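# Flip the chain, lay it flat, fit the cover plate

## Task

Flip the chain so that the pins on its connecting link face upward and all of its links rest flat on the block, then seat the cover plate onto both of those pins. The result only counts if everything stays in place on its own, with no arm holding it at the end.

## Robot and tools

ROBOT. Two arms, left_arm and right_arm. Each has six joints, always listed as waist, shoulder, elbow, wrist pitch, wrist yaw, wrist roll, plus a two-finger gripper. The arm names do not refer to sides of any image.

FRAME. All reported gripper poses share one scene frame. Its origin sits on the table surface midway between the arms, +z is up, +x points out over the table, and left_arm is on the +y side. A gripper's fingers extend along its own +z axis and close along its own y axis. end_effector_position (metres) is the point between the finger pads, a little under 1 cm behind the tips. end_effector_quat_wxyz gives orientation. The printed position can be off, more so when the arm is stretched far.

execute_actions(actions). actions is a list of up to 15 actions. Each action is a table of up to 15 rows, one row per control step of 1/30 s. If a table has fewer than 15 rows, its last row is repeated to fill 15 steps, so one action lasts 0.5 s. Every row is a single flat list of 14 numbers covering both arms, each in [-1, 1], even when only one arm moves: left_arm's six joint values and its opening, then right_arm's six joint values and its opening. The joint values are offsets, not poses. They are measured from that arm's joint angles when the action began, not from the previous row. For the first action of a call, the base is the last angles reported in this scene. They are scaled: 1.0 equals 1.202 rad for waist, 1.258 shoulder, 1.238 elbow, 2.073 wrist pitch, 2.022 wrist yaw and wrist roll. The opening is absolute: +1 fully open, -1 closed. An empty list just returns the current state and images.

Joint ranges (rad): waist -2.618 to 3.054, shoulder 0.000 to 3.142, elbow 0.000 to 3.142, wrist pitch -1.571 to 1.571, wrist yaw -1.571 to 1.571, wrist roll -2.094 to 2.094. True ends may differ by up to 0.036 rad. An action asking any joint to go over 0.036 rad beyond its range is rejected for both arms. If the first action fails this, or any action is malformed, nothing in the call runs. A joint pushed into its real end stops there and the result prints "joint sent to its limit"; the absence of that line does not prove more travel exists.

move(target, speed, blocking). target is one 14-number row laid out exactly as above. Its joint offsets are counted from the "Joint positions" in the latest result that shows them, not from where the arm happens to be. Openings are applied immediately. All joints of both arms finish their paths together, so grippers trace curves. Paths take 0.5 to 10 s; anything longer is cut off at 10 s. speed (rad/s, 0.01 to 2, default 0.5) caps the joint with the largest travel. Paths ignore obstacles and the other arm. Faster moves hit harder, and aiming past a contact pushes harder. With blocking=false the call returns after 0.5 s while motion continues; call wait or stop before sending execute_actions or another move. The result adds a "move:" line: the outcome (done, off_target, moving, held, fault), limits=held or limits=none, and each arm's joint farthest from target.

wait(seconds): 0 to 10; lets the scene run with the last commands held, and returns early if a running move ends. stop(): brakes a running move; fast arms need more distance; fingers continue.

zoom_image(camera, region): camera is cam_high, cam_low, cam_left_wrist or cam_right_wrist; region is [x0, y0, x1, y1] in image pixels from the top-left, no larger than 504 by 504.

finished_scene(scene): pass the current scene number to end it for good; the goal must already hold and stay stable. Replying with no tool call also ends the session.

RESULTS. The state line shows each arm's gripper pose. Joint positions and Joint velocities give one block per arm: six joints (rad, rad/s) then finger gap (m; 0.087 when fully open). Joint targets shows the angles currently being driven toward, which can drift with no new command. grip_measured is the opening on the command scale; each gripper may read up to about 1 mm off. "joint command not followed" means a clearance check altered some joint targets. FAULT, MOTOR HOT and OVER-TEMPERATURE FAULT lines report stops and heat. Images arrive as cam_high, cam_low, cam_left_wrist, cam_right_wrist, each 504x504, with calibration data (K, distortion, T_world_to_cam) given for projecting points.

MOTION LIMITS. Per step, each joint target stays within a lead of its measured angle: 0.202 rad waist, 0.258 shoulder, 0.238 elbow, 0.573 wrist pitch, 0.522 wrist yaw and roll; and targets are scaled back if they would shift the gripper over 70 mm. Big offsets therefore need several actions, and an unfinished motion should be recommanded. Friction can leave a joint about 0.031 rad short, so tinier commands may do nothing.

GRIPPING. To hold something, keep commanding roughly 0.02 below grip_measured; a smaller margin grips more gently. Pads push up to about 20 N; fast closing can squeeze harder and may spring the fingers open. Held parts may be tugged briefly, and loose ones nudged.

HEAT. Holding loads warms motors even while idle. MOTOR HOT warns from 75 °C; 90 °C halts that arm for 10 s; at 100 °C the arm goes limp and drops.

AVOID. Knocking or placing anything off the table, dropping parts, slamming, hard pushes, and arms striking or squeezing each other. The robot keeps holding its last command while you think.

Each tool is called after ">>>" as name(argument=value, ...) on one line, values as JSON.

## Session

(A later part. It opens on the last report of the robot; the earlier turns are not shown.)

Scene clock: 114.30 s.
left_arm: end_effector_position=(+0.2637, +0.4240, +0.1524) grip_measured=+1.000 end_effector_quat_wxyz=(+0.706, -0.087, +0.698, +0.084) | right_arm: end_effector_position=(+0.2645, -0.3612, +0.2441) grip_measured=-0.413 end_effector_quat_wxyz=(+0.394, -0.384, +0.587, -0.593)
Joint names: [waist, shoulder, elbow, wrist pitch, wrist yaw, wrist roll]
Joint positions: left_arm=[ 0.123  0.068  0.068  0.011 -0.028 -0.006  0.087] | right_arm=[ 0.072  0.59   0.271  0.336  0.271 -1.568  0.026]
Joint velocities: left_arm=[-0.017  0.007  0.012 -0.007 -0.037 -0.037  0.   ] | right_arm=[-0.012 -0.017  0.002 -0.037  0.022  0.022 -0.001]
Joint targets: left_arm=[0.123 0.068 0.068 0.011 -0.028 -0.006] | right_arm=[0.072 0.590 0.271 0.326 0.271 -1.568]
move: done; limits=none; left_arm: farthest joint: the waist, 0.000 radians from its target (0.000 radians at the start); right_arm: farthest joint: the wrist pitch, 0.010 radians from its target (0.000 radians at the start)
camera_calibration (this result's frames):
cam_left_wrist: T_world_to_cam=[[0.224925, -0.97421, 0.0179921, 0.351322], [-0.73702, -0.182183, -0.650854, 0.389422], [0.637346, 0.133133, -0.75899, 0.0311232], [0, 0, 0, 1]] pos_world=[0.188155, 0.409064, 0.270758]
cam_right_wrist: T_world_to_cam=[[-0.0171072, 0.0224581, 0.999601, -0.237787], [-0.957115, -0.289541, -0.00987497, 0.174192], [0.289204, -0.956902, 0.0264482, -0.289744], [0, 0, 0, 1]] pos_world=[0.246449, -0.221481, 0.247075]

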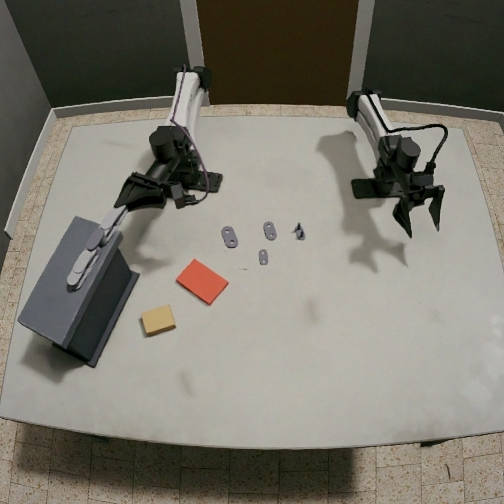

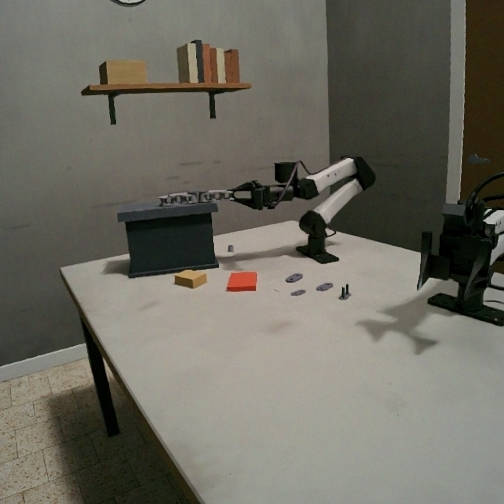

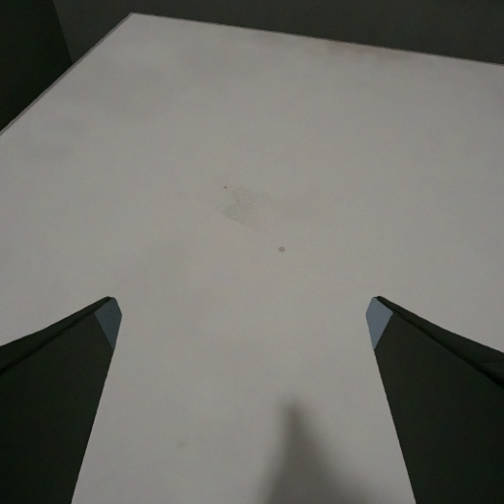

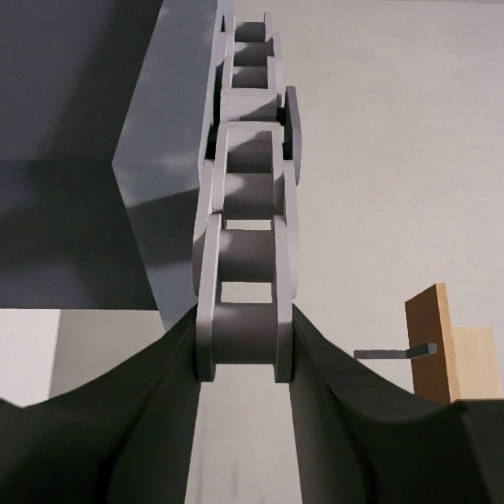

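>>> move(target=[0,0,0,0,0,0,1, -0.198,-0.036,0.156,-0.109,-0.118,0.392,-0.45], speed=0.3)

Scene clock: 125.63 s.
left_arm: end_effector_position=(+0.2637, +0.4240, +0.1524) grip_measured=+1.000 end_effector_quat_wxyz=(+0.706, -0.087, +0.698, +0.084) | right_arm: end_effector_position=(+0.2556, -0.3786, +0.2451) grip_measured=-0.414 end_effector_quat_wxyz=(+0.574, -0.128, +0.707, -0.393)
Joint names: [waist, shoulder, elbow, wrist pitch, wrist yaw, wrist roll]
Joint positions: left_arm=[ 0.123  0.068  0.068  0.011 -0.028 -0.006  0.087] | right_arm=[-0.16   0.566  0.436  0.097  0.056 -0.778  0.026]
Joint velocities: left_arm=[-0.007 -0.012 -0.017 -0.022 -0.022 -0.022  0.   ] | right_arm=[-0.002  0.012 -0.017 -0.051 -0.051 -0.037 -0.001]
Joint targets: left_arm=[0.123 0.068 0.068 0.011 -0.028 -0.006] | right_arm=[-0.166 0.545 0.464 0.110 0.033 -0.776]
move: off_target (right_arm); limits=none; left_arm: farthest joint: the waist, 0.000 radians from its target (0.000 radians at the start); right_arm: farthest joint: the elbow, 0.028 radians from its target (0.193 radians at the start)
camera_calibration (this result's frames):
cam_left_wrist: T_world_to_cam=[[0.224925, -0.97421, 0.0179921, 0.351322], [-0.73702, -0.182183, -0.650854, 0.389422], [0.637346, 0.133133, -0.75899, 0.0311232], [0, 0, 0, 1]] pos_world=[0.188155, 0.409064, 0.270758]
cam_right_wrist: T_world_to_cam=[[-0.271507, -0.641128, 0.717801, -0.355771], [-0.898903, -0.0975591, -0.427147, 0.320694], [0.343884, -0.761208, -0.549824, -0.10251], [0, 0, 0, 1]] pos_world=[0.226931, -0.27484, 0.335994]

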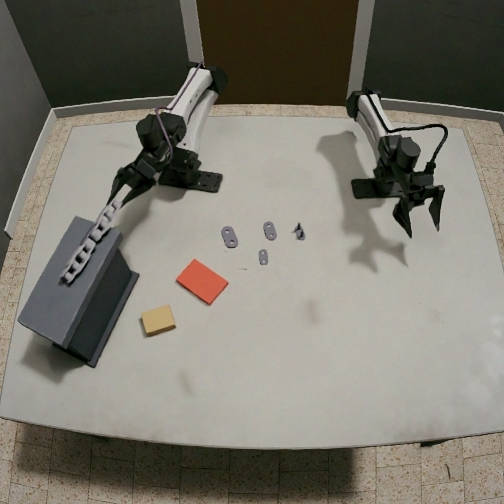

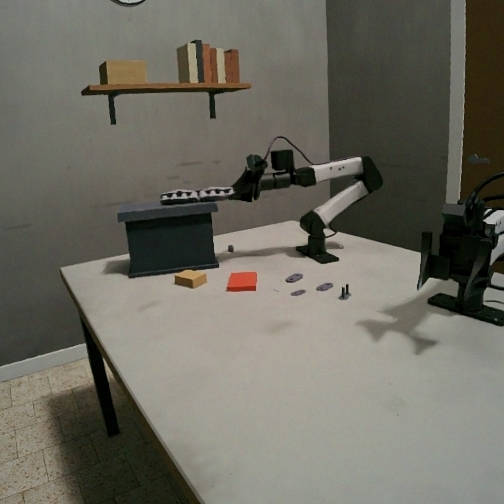

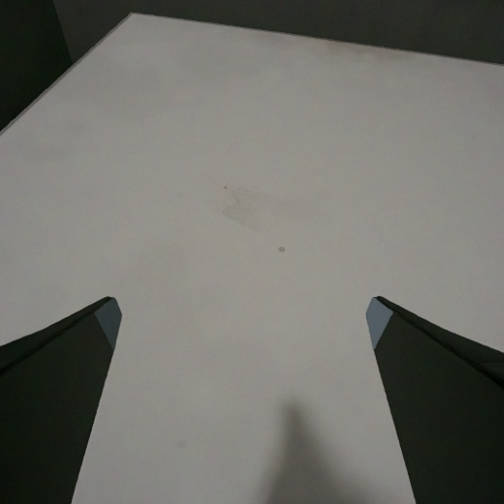

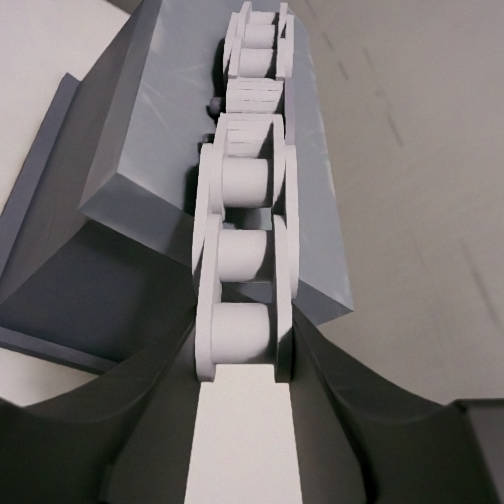

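>>> move(target=[0,0,0,0,0,0,1, -0.312,0.035,0.04,0.038,-0.198,0.387,-0.45], speed=0.3)

Scene clock: 131.37 s.
left_arm: end_effector_position=(+0.2637, +0.4240, +0.1524) grip_measured=+1.000 end_effector_quat_wxyz=(+0.706, -0.087, +0.698, +0.084) | right_arm: end_effector_position=(+0.2493, -0.3906, +0.2394) grip_measured=-0.413 end_effector_quat_wxyz=(+0.686, +0.146, +0.699, -0.139)
Joint names: [waist, shoulder, elbow, wrist pitch, wrist yaw, wrist roll]
Joint positions: left_arm=[ 0.123  0.068  0.068  0.011 -0.028 -0.006  0.087] | right_arm=[-0.528  0.597  0.454  0.121 -0.327 -0.001  0.026]
Joint velocities: left_arm=[-0.007  0.002 -0.007 -0.066 -0.007  0.022  0.   ] | right_arm=[ 0.002  0.007 -0.002  0.007 -0.081 -0.007 -0.   ]
Joint targets: left_arm=[0.123 0.068 0.068 0.011 -0.028 -0.006] | right_arm=[-0.535 0.610 0.486 0.176 -0.344 0.005]
move: off_target (right_arm); limits=none; left_arm: farthest joint: the waist, 0.000 radians from its target (0.000 radians at the start); right_arm: farthest joint: the wrist pitch, 0.055 radians from its target (0.079 radians at the start)
camera_calibration (this result's frames):
cam_left_wrist: T_world_to_cam=[[0.224925, -0.97421, 0.0179921, 0.351322], [-0.73702, -0.182183, -0.650854, 0.389422], [0.637346, 0.133133, -0.75899, 0.0311232], [0, 0, 0, 1]] pos_world=[0.188155, 0.409064, 0.270758]
cam_right_wrist: T_world_to_cam=[[-0.402878, -0.915125, 0.0153517, -0.267132], [-0.717096, 0.305186, -0.626606, 0.471153], [0.568737, -0.263454, -0.779185, 0.0806831], [0, 0, 0, 1]] pos_world=[0.184353, -0.366992, 0.362195]

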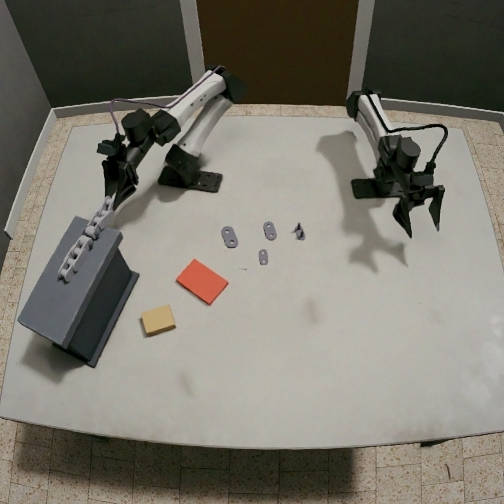

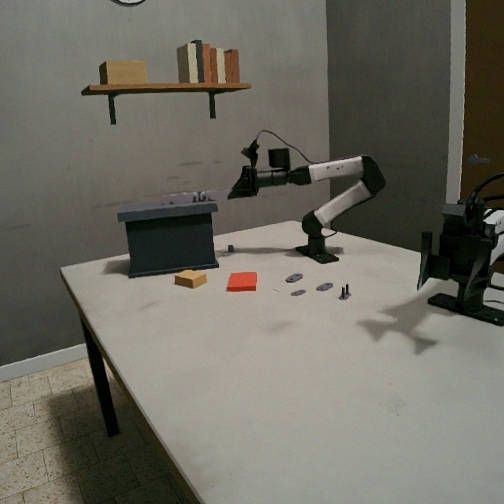

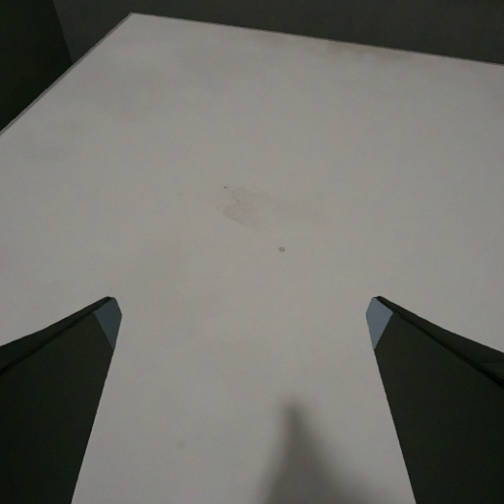

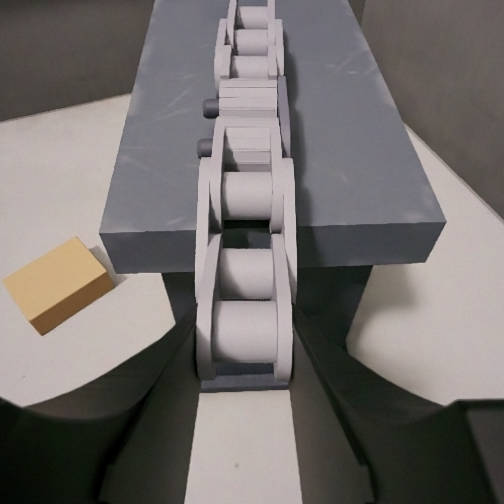

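>>> move(target=[0,0,0,0,0,0,1, 0.057,0.135,0.048,0.096,0.035,0,-0.45], speed=0.2)

Scene clock: 138.03 s.
left_arm: end_effector_position=(+0.2637, +0.4240, +0.1524) grip_measured=+1.000 end_effector_quat_wxyz=(+0.706, -0.087, +0.698, +0.084) | right_arm: end_effector_position=(+0.2649, -0.3970, +0.2173) grip_measured=-0.413 end_effector_quat_wxyz=(+0.658, +0.159, +0.725, -0.127)
Joint names: [waist, shoulder, elbow, wrist pitch, wrist yaw, wrist roll]
Joint positions: left_arm=[ 0.123  0.068  0.068  0.011 -0.028 -0.006  0.087] | right_arm=[-0.485  0.718  0.466  0.146 -0.281 -0.004  0.026]
Joint velocities: left_arm=[-0.007  0.002 -0.007 -0.037  0.022 -0.037  0.   ] | right_arm=[ 0.012 -0.007  0.012  0.022 -0.022 -0.007 -0.   ]
Joint targets: left_arm=[0.123 0.068 0.068 0.011 -0.028 -0.006] | right_arm=[-0.460 0.767 0.513 0.320 -0.256 -0.002]
move: off_target (right_arm); limits=none; left_arm: farthest joint: the waist, 0.000 radians from its target (0.000 radians at the start); right_arm: farthest joint: the wrist pitch, 0.174 radians from its target (0.199 radians at the start)
camera_calibration (this result's frames):
cam_left_wrist: T_world_to_cam=[[0.224925, -0.97421, 0.0179921, 0.351322], [-0.73702, -0.182183, -0.650854, 0.389422], [0.637346, 0.133133, -0.75899, 0.0311232], [0, 0, 0, 1]] pos_world=[0.188155, 0.409064, 0.270758]
cam_right_wrist: T_world_to_cam=[[-0.403999, -0.914754, -0.00307765, -0.261876], [-0.755862, 0.335715, -0.56211, 0.478839], [0.515226, -0.224766, -0.827056, 0.0928484], [0, 0, 0, 1]] pos_world=[0.2083, -0.379437, 0.345145]

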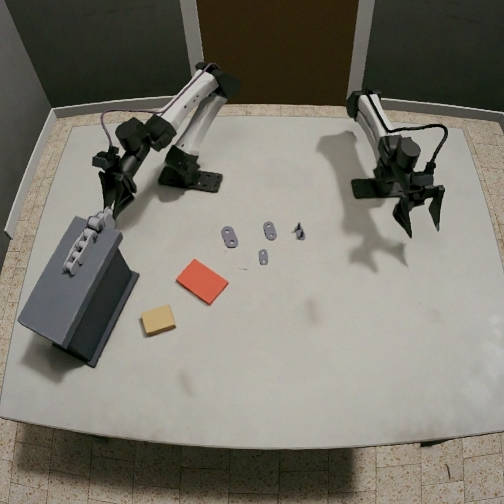

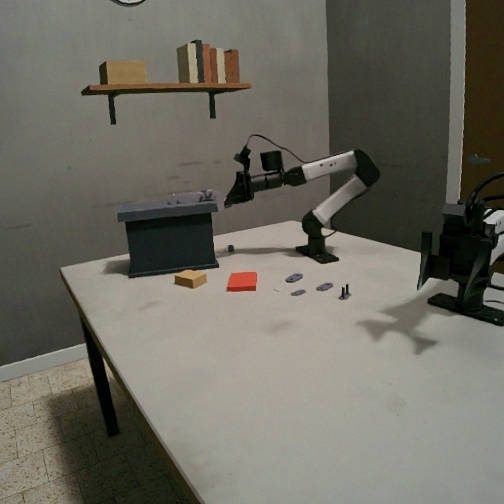

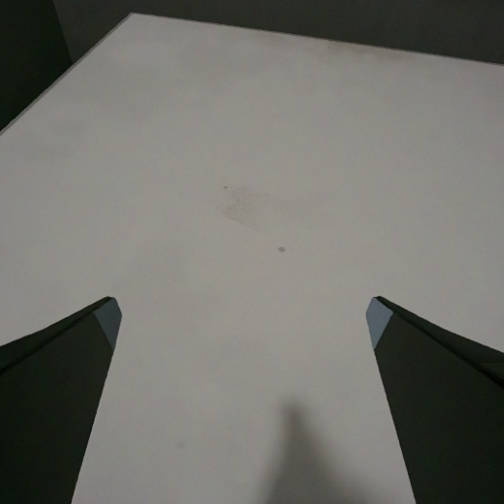

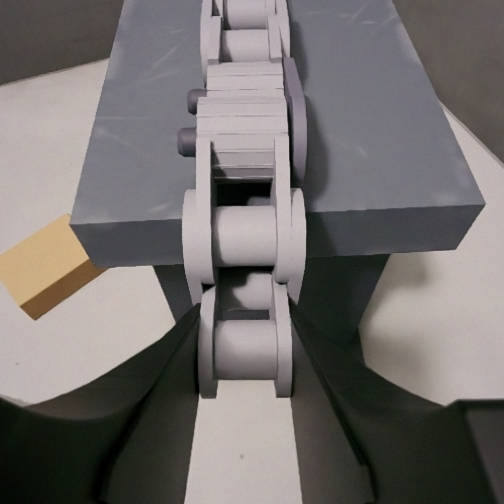

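>>> move(target=[0,0,0,0,0,0,1, -0.042,-0.115,0.05,0.015,-0.03,0,-0.45], speed=0.15)

>>> zoom_image(camera="cam_low", region=[150, 160, 270, 230])

Scene clock: 141.93 s.
left_arm: end_effector_position=(+0.2637, +0.4240, +0.1524) grip_measured=+1.000 end_effector_quat_wxyz=(+0.706, -0.087, +0.698, +0.084) | right_arm: end_effector_position=(+0.2494, -0.3902, +0.2584) grip_measured=-0.413 end_effector_quat_wxyz=(+0.697, +0.138, +0.689, -0.146)
Joint names: [waist, shoulder, elbow, wrist pitch, wrist yaw, wrist roll]
Joint positions: left_arm=[ 0.123  0.068  0.068  0.011 -0.028 -0.006  0.087] | right_arm=[-0.527  0.595  0.495  0.114 -0.328 -0.005  0.026]
Joint velocities: left_arm=[-0.022  0.012 -0.002  0.007  0.037  0.051  0.   ] | right_arm=[-0.012 -0.012 -0.017 -0.007 -0.007 -0.022 -0.001]
Joint targets: left_arm=[0.123 0.068 0.068 0.011 -0.028 -0.006] | right_arm=[-0.535 0.573 0.528 0.177 -0.342 -0.005]
move: off_target (right_arm); limits=none; left_arm: farthest joint: the waist, 0.000 radians from its target (0.000 radians at the start); right_arm: farthest joint: the wrist pitch, 0.064 radians from its target (0.031 radians at the start)
camera_calibration (this result's frames):
cam_left_wrist: T_world_to_cam=[[0.224925, -0.97421, 0.0179921, 0.351322], [-0.73702, -0.182183, -0.650854, 0.389422], [0.637346, 0.133133, -0.75899, 0.0311232], [0, 0, 0, 1]] pos_world=[0.188155, 0.409064, 0.270758]
cam_right_wrist: T_world_to_cam=[[-0.401694, -0.915283, 0.0299946, -0.271203], [-0.70147, 0.286471, -0.65259, 0.47853], [0.588712, -0.283182, -0.757117, 0.0771464], [0, 0, 0, 1]] pos_world=[0.181317, -0.363466, 0.378828]

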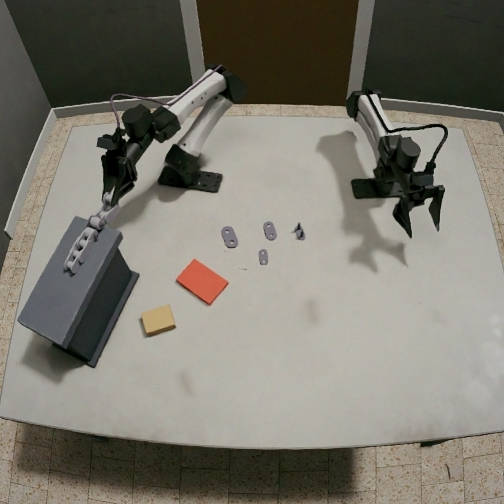

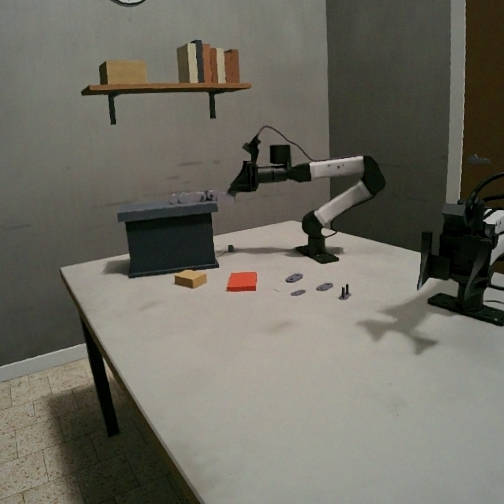

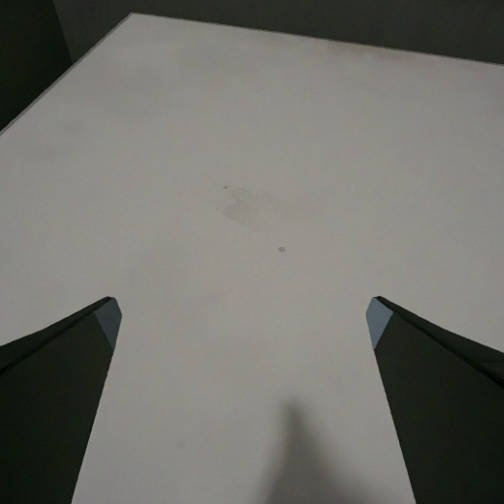

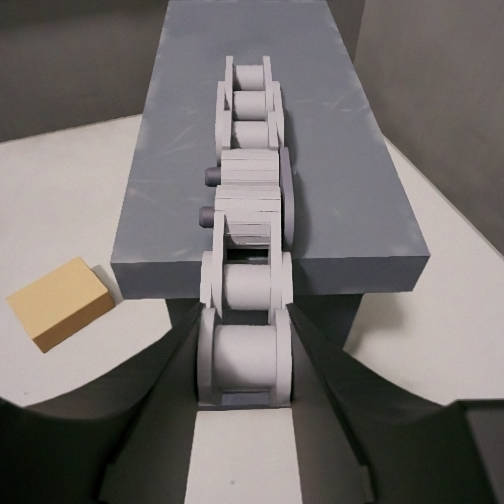

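Region (150, 160, 270, 230) of cam_low's 504x504 image, scaled by 4.200, with more detail than that image has; it fills the top 294 rows of this view, and the rest is white.

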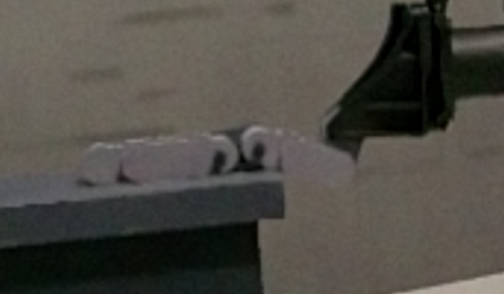

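>>> move(target=[0,0,0,0,0,0,1, 0.073,0.21,0.315,-0.03,0.045,0,-0.46], speed=0.2)

>>> zoom_image(camera="cam_low", region=[110, 130, 270, 230])

Scene clock: 160.87 s.
left_arm: end_effector_position=(+0.2637, +0.4240, +0.1524) grip_measured=+1.000 end_effector_quat_wxyz=(+0.706, -0.087, +0.698, +0.084) | right_arm: end_effector_position=(+0.2860, -0.4064, +0.3569) grip_measured=-0.460 end_effector_quat_wxyz=(+0.720, +0.127, +0.664, -0.158)
Joint names: [waist, shoulder, elbow, wrist pitch, wrist yaw, wrist roll]
Joint positions: left_arm=[ 0.123  0.068  0.068  0.011 -0.028 -0.006  0.087] | right_arm=[-0.448  0.841  0.867  0.064 -0.246 -0.005  0.024]
Joint velocities: left_arm=[ 0.022  0.002 -0.007 -0.037 -0.037 -0.007  0.   ] | right_arm=[-0.002  0.027 -0.002  0.007 -0.007  0.007 -0.001]
Joint targets: left_arm=[0.123 0.068 0.068 0.011 -0.028 -0.006] | right_arm=[-0.439 0.859 0.885 0.051 -0.236 -0.005]
move: done; limits=none; left_arm: farthest joint: the waist, 0.000 radians from its target (0.000 radians at the start); right_arm: farthest joint: the shoulder, 0.018 radians from its target (0.264 radians at the start)
camera_calibration (this result's frames):
cam_left_wrist: T_world_to_cam=[[0.224925, -0.97421, 0.0179921, 0.351322], [-0.73702, -0.182183, -0.650854, 0.389422], [0.637346, 0.133133, -0.75899, 0.0311232], [0, 0, 0, 1]] pos_world=[0.188155, 0.409064, 0.270758]
cam_right_wrist: T_world_to_cam=[[-0.406429, -0.912492, 0.0466287, -0.277703], [-0.659243, 0.257531, -0.706453, 0.568554], [0.632624, -0.317863, -0.706222, 0.0807496], [0, 0, 0, 1]] pos_world=[0.210865, -0.374154, 0.471632]

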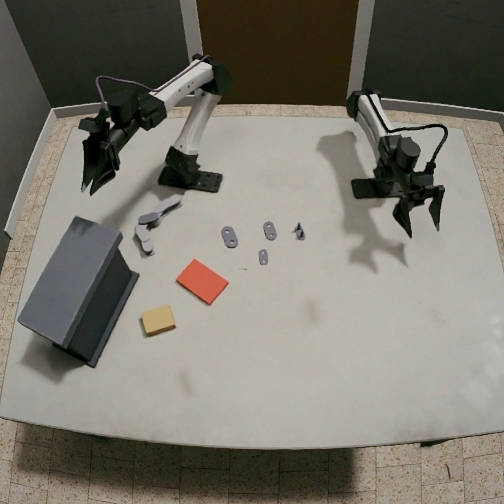

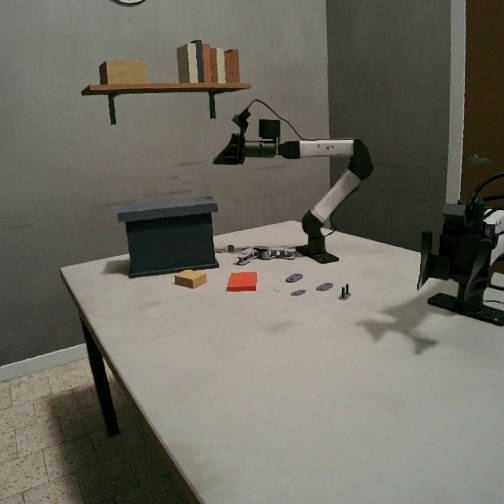

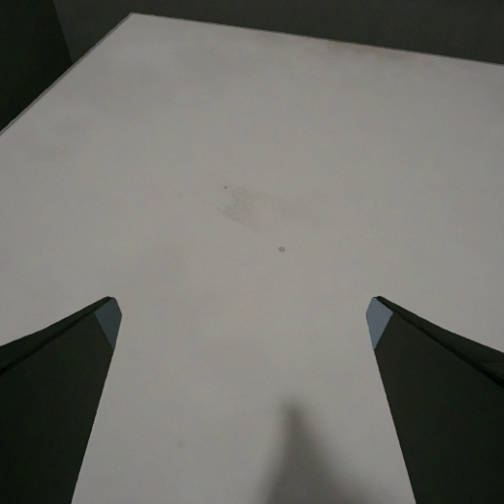

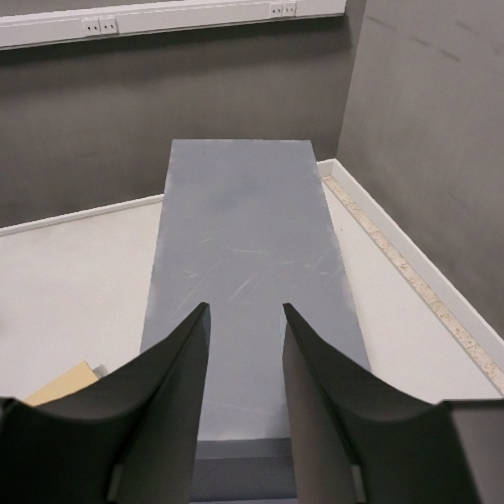

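Region (110, 130, 270, 230) of cam_low's 504x504 image, scaled by 3.150, with more detail than that image has; it fills the top 315 rows of this view, and the rest is white.

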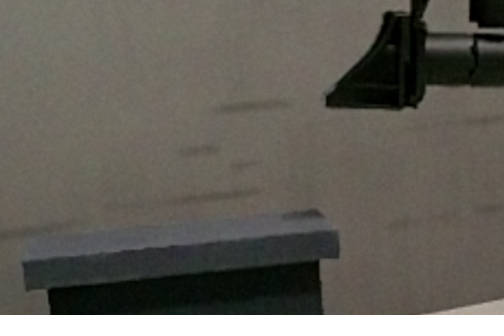

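Slipped; chain is on the table.

>>> zoom_image(camera="cam_high", region=[110, 170, 210, 270])

>>> zoom_image(camera="cam_low", region=[210, 225, 310, 275])

Region (110, 170, 210, 270) of cam_high's 504x504 image, scaled by 5.040, with more detail than that image has.

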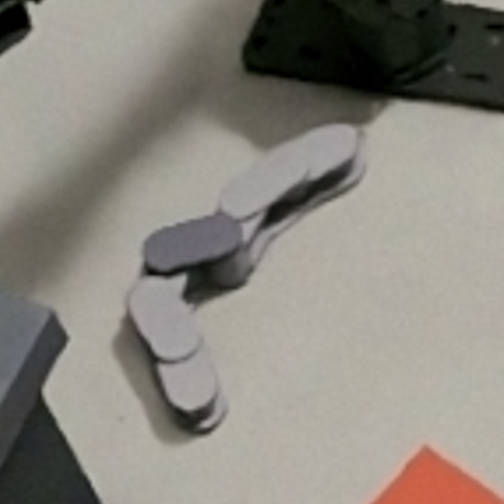

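Region (210, 225, 310, 275) of cam_low's 504x504 image, scaled by 5.040, with more detail than that image has.

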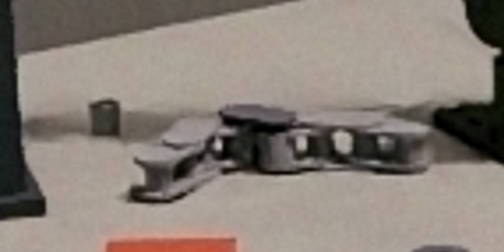

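>>> move(target=[0,0,0,0,0,0,1, 0.305,0,0,-0.2,0.126,-0.2,0.3], speed=0.8)

>>> move(target=[0,0,0,0,0,0,1, 0,0.33,-0.056,-0.14,0,0,0.3], speed=0.6)

Scene clock: 188.83 s.
left_arm: end_effector_position=(+0.2637, +0.4240, +0.1524) grip_measured=+1.000 end_effector_quat_wxyz=(+0.706, -0.087, +0.698, +0.084) | right_arm: end_effector_position=(+0.2895, -0.3434, +0.2636) grip_measured=+0.300 end_effector_quat_wxyz=(+0.554, -0.044, +0.807, -0.201)
Joint names: [waist, shoulder, elbow, wrist pitch, wrist yaw, wrist roll]
Joint positions: left_arm=[ 0.123  0.068  0.068  0.011 -0.028 -0.006  0.087] | right_arm=[-0.09   0.841  0.867 -0.337 -0.002 -0.403  0.057]
Joint velocities: left_arm=[-0.007 -0.012 -0.002 -0.066 -0.022 -0.037  0.   ] | right_arm=[-0.007  0.002  0.007  0.022  0.037  0.022  0.   ]
Joint targets: left_arm=[0.123 0.068 0.068 0.011 -0.028 -0.006] | right_arm=[-0.082 0.841 0.867 -0.350 0.008 -0.409]
move: done; limits=none; left_arm: farthest joint: the waist, 0.000 radians from its target (0.000 radians at the start); right_arm: farthest joint: the wrist pitch, 0.013 radians from its target (0.414 radians at the start)
camera_calibration (this result's frames):
cam_left_wrist: T_world_to_cam=[[0.224925, -0.97421, 0.0179921, 0.351322], [-0.73702, -0.182183, -0.650854, 0.389422], [0.637346, 0.133133, -0.75899, 0.0311232], [0, 0, 0, 1]] pos_world=[0.188155, 0.409064, 0.270758]
cam_right_wrist: T_world_to_cam=[[-0.150983, -0.906695, 0.393838, -0.377902], [-0.945364, 0.0159822, -0.325623, 0.388203], [0.288947, -0.421484, -0.85957, 0.136957], [0, 0, 0, 1]] pos_world=[0.270363, -0.291121, 0.392964]

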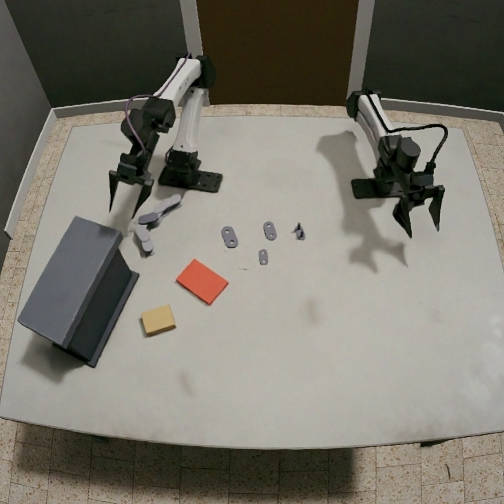

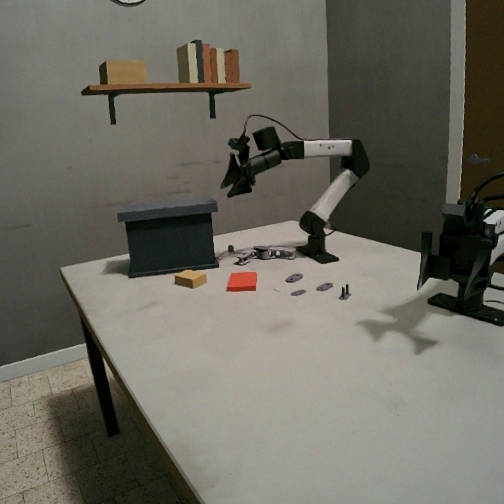

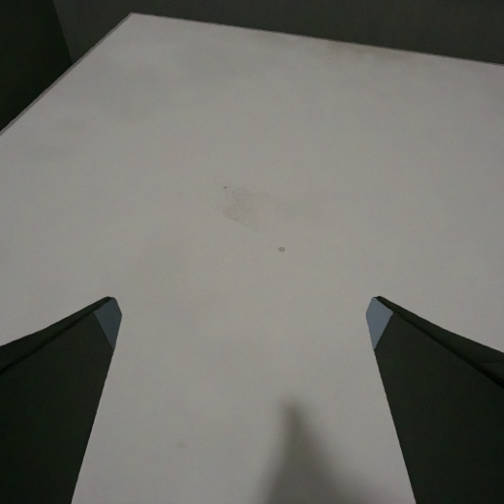

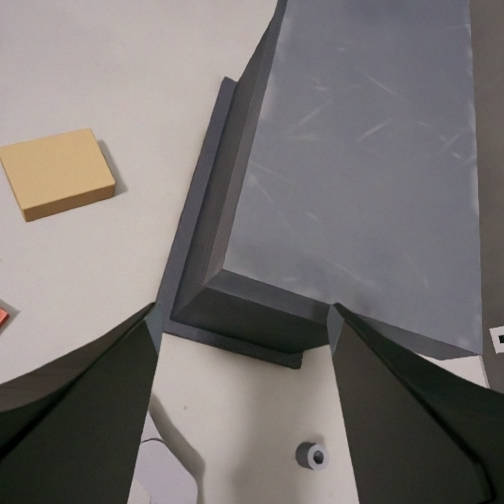

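Scene clock: 190.20 s.
left_arm: end_effector_position=(+0.2637, +0.4240, +0.1524) grip_measured=+1.000 end_effector_quat_wxyz=(+0.706, -0.087, +0.698, +0.084) | right_arm: end_effector_position=(+0.2520, -0.3320, +0.0791) grip_measured=+0.300 end_effector_quat_wxyz=(+0.242, -0.053, +0.965, -0.087)
Joint names: [waist, shoulder, elbow, wrist pitch, wrist yaw, wrist roll]
Joint positions: left_arm=[ 0.123  0.068  0.068  0.011 -0.028 -0.006  0.087] | right_arm=[-0.09   1.245  0.81  -0.615 -0.002 -0.403  0.057]
Joint velocities: left_arm=[ 0.012  0.002  0.002 -0.007 -0.051 -0.022  0.   ] | right_arm=[-0.012  0.022  0.002  0.007  0.007 -0.037 -0.   ]
Joint targets: left_arm=[0.123 0.068 0.068 0.011 -0.028 -0.006] | right_arm=[-0.090 1.256 0.797 -0.628 -0.002 -0.403]
move: done; limits=none; left_arm: farthest joint: the waist, 0.000 radians from its target (0.000 radians at the start); right_arm: farthest joint: the wrist pitch, 0.013 radians from its target (0.290 radians at the start)
camera_calibration (this result's frames):
cam_left_wrist: T_world_to_cam=[[0.224925, -0.97421, 0.0179921, 0.351322], [-0.73702, -0.182183, -0.650854, 0.389422], [0.637346, 0.133133, -0.75899, 0.0311232], [0, 0, 0, 1]] pos_world=[0.188155, 0.409064, 0.270758]
cam_right_wrist: T_world_to_cam=[[0.0730319, -0.974735, 0.211089, -0.36519], [-0.92845, 0.0108447, 0.3713, 0.231375], [-0.364208, -0.223102, -0.9042, 0.228098], [0, 0, 0, 1]] pos_world=[0.324566, -0.307584, 0.197424]

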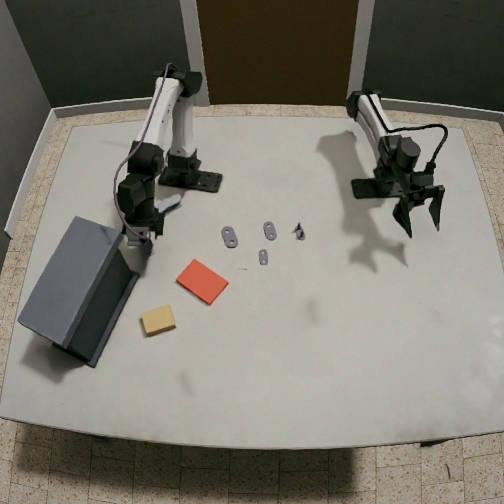

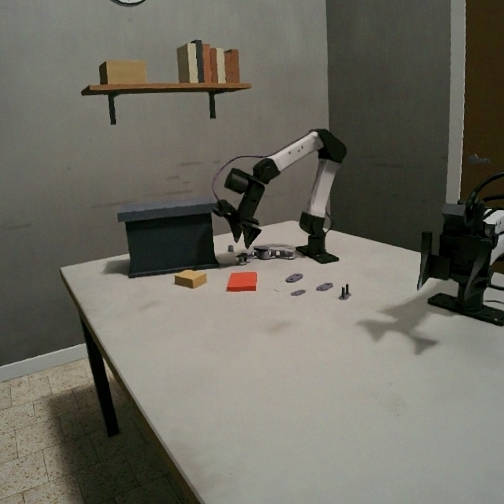

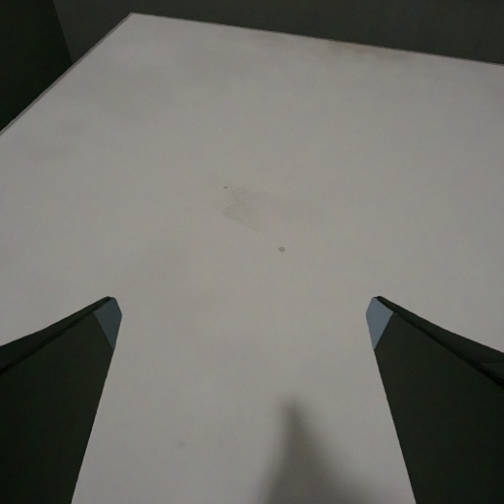

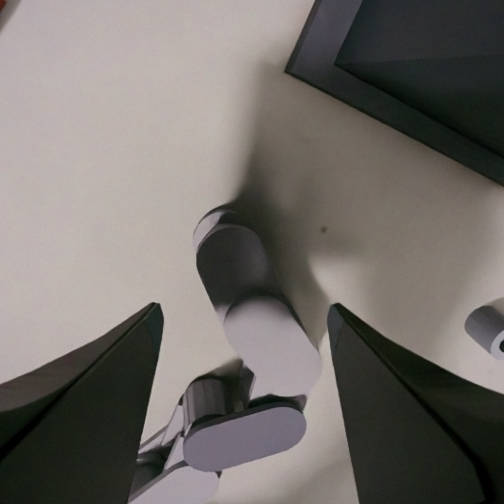

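>>> move(target=[0,0,0,0,0,0,1, -0.015,0.072,-0.157,0.13,0,-0.03,0.3], speed=0.3)

>>> move(target=[0,0,0,0,0,0,1, 0,0,0,0,0,0,-0.4])

Scene clock: 195.27 s.
left_arm: end_effector_position=(+0.2637, +0.4240, +0.1524) grip_measured=+1.000 end_effector_quat_wxyz=(+0.706, -0.087, +0.698, +0.084) | right_arm: end_effector_position=(+0.2525, -0.3370, +0.0260) grip_measured=+0.300 end_effector_quat_wxyz=(+0.244, -0.075, +0.962, -0.097)
Joint names: [waist, shoulder, elbow, wrist pitch, wrist yaw, wrist roll]
Joint positions: left_arm=[ 0.123  0.068  0.068  0.011 -0.028 -0.006  0.087] | right_arm=[-0.099  1.32   0.633 -0.353 -0.002 -0.458  0.057]
Joint velocities: left_arm=[ 0.007  0.002 -0.022  0.022  0.022 -0.051  0.   ] | right_arm=[-0.017  0.002 -0.002  0.081 -0.037  0.007  0.001]
Joint targets: left_arm=[0.123 0.068 0.068 0.011 -0.028 -0.006] | right_arm=[-0.108 1.336 0.615 -0.345 -0.002 -0.464]
move: done; limits=none; left_arm: farthest joint: the waist, 0.000 radians from its target (0.000 radians at the start); right_arm: farthest joint: the elbow, 0.017 radians from its target (0.194 radians at the start)
camera_calibration (this result's frames):
cam_left_wrist: T_world_to_cam=[[0.224925, -0.97421, 0.0179921, 0.351322], [-0.73702, -0.182183, -0.650854, 0.389422], [0.637346, 0.133133, -0.75899, 0.0311232], [0, 0, 0, 1]] pos_world=[0.188155, 0.409064, 0.270758]
cam_right_wrist: T_world_to_cam=[[0.110247, -0.964543, 0.239795, -0.365539], [-0.928899, -0.0141721, 0.370061, 0.243304], [-0.353542, -0.263544, -0.897526, 0.162569], [0, 0, 0, 1]] pos_world=[0.323779, -0.306286, 0.143527]

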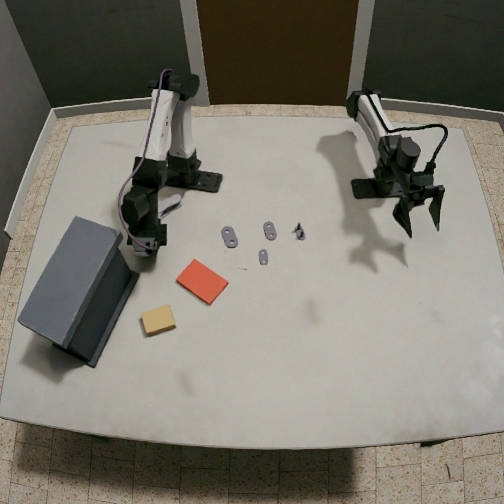

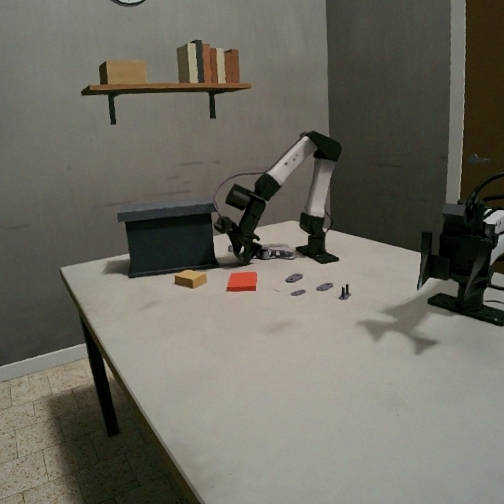

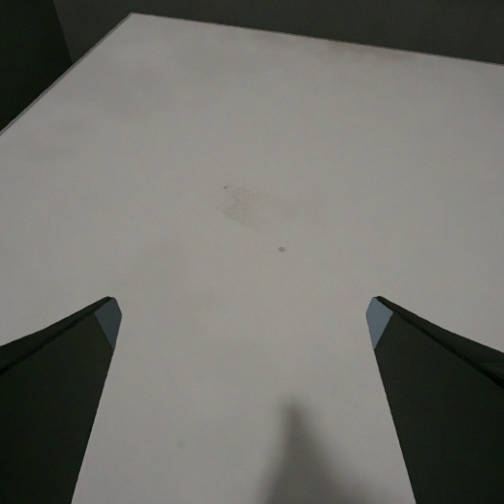

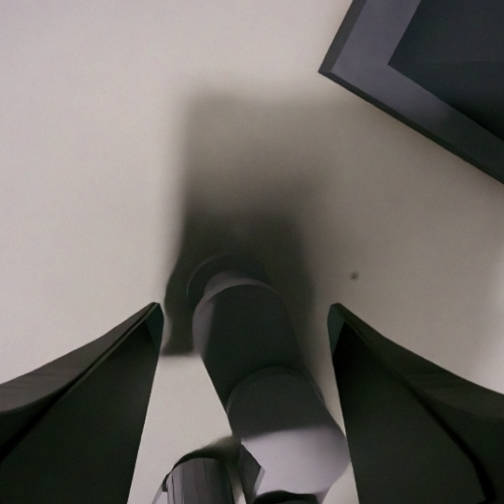

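Scene clock: 195.77 s.
left_arm: end_effector_position=(+0.2637, +0.4240, +0.1524) grip_measured=+1.000 end_effector_quat_wxyz=(+0.706, -0.087, +0.698, +0.084) | right_arm: end_effector_position=(+0.2535, -0.3375, +0.0264) grip_measured=-0.382 end_effector_quat_wxyz=(+0.246, -0.075, +0.961, -0.098)
Joint names: [waist, shoulder, elbow, wrist pitch, wrist yaw, wrist roll]
Joint positions: left_arm=[ 0.123  0.068  0.068  0.011 -0.028 -0.006  0.087] | right_arm=[-0.099  1.32   0.633 -0.348 -0.001 -0.459  0.027]
Joint velocities: left_arm=[ 0.002  0.007 -0.022 -0.037 -0.007  0.051  0.   ] | right_arm=[-0.022 -0.007 -0.012  0.037 -0.007  0.037  0.001]
Joint targets: left_arm=[0.123 0.068 0.068 0.011 -0.028 -0.006] | right_arm=[-0.099 1.320 0.633 -0.353 -0.002 -0.458]
move: done; limits=none; left_arm: farthest joint: the waist, 0.000 radians from its target (0.000 radians at the start); right_arm: farthest joint: the wrist pitch, 0.005 radians from its target (0.000 radians at the start)
camera_calibration (this result's frames):
cam_left_wrist: T_world_to_cam=[[0.224925, -0.97421, 0.0179921, 0.351322], [-0.73702, -0.182183, -0.650854, 0.389422], [0.637346, 0.133133, -0.75899, 0.0311232], [0, 0, 0, 1]] pos_world=[0.188155, 0.409064, 0.270758]
cam_right_wrist: T_world_to_cam=[[0.109441, -0.963915, 0.242674, -0.365919], [-0.930522, -0.0135093, 0.365986, 0.244846], [-0.349501, -0.265867, -0.898423, 0.161465], [0, 0, 0, 1]] pos_world=[0.324314, -0.306479, 0.144253]

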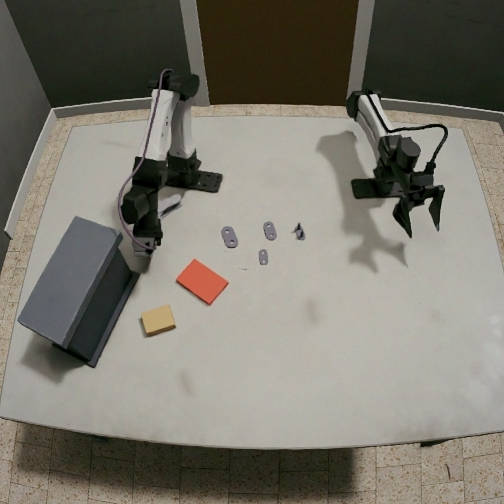

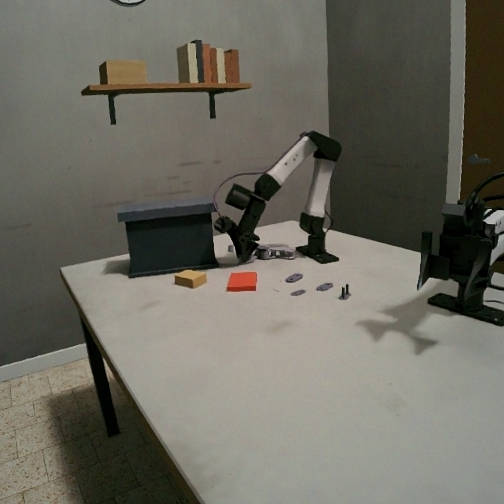

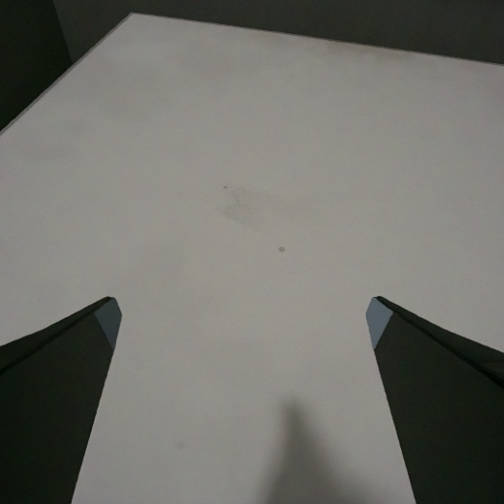

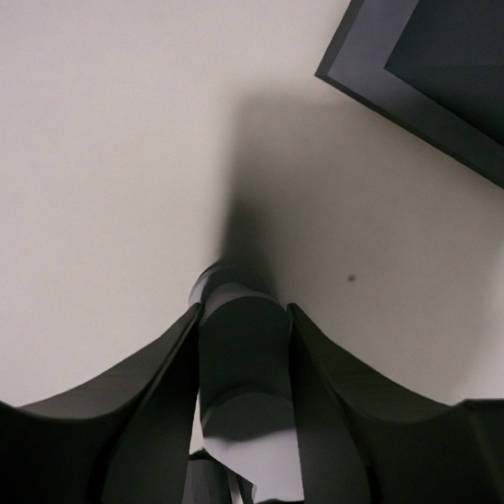

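>>> move(target=[0,0,0,0,0,0,1, 0.123,0.2,0.18,0.025,0,0,-0.41], speed=0.2)

Scene clock: 200.03 s.
left_arm: end_effector_position=(+0.2637, +0.4240, +0.1524) grip_measured=+1.000 end_effector_quat_wxyz=(+0.706, -0.087, +0.698, +0.084) | right_arm: end_effector_position=(+0.3213, -0.3113, +0.0272) grip_measured=-0.383 end_effector_quat_wxyz=(+0.250, -0.141, +0.954, -0.084)
Joint names: [waist, shoulder, elbow, wrist pitch, wrist yaw, wrist roll]
Joint positions: left_arm=[ 0.123  0.068  0.068  0.011 -0.028 -0.006  0.087] | right_arm=[ 0.04   1.555  0.834 -0.315  0.007 -0.46   0.027]
Joint velocities: left_arm=[-0.007 -0.007 -0.002  0.022 -0.007 -0.022  0.   ] | right_arm=[-0.007  0.017 -0.012  0.007 -0.037 -0.022 -0.002]
Joint targets: left_arm=[0.123 0.068 0.068 0.011 -0.028 -0.006] | right_arm=[0.049 1.572 0.856 -0.296 -0.001 -0.459]
move: off_target (right_arm); limits=none; left_arm: farthest joint: the waist, 0.000 radians from its target (0.000 radians at the start); right_arm: farthest joint: the elbow, 0.022 radians from its target (0.223 radians at the start)
camera_calibration (this result's frames):
cam_left_wrist: T_world_to_cam=[[0.224925, -0.97421, 0.0179921, 0.351322], [-0.73702, -0.182183, -0.650854, 0.389422], [0.637346, 0.133133, -0.75899, 0.0311232], [0, 0, 0, 1]] pos_world=[0.188155, 0.409064, 0.270758]
cam_right_wrist: T_world_to_cam=[[0.239908, -0.938396, 0.24871, -0.382437], [-0.91934, -0.137309, 0.368728, 0.26577], [-0.311863, -0.31711, -0.895647, 0.164607], [0, 0, 0, 1]] pos_world=[0.387418, -0.270186, 0.144549]

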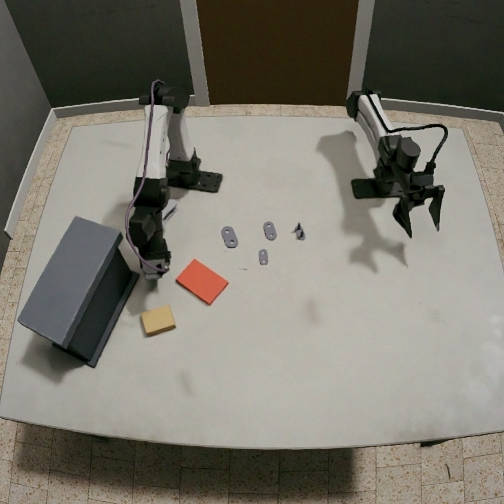

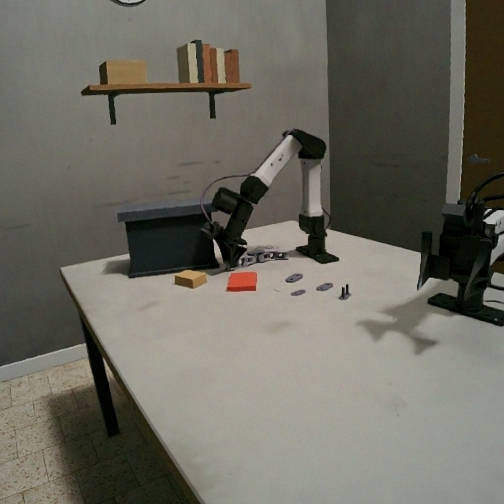

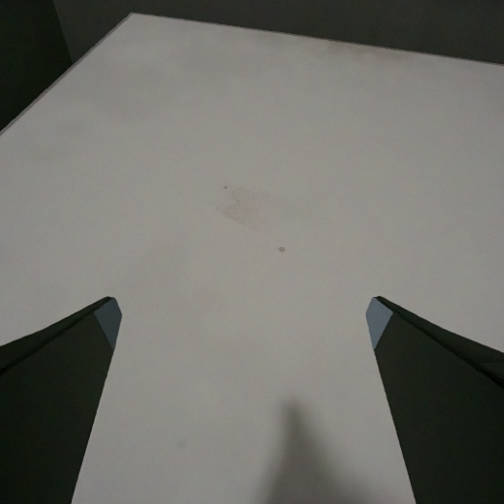

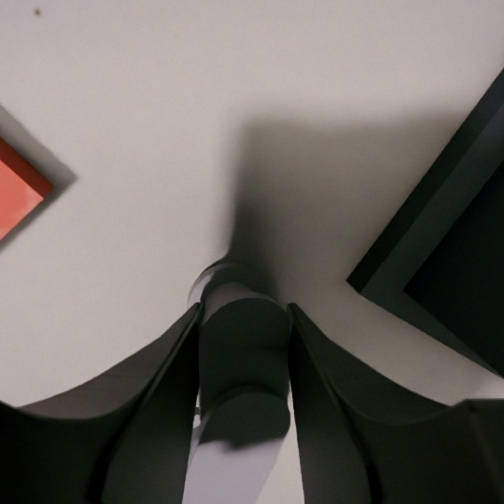

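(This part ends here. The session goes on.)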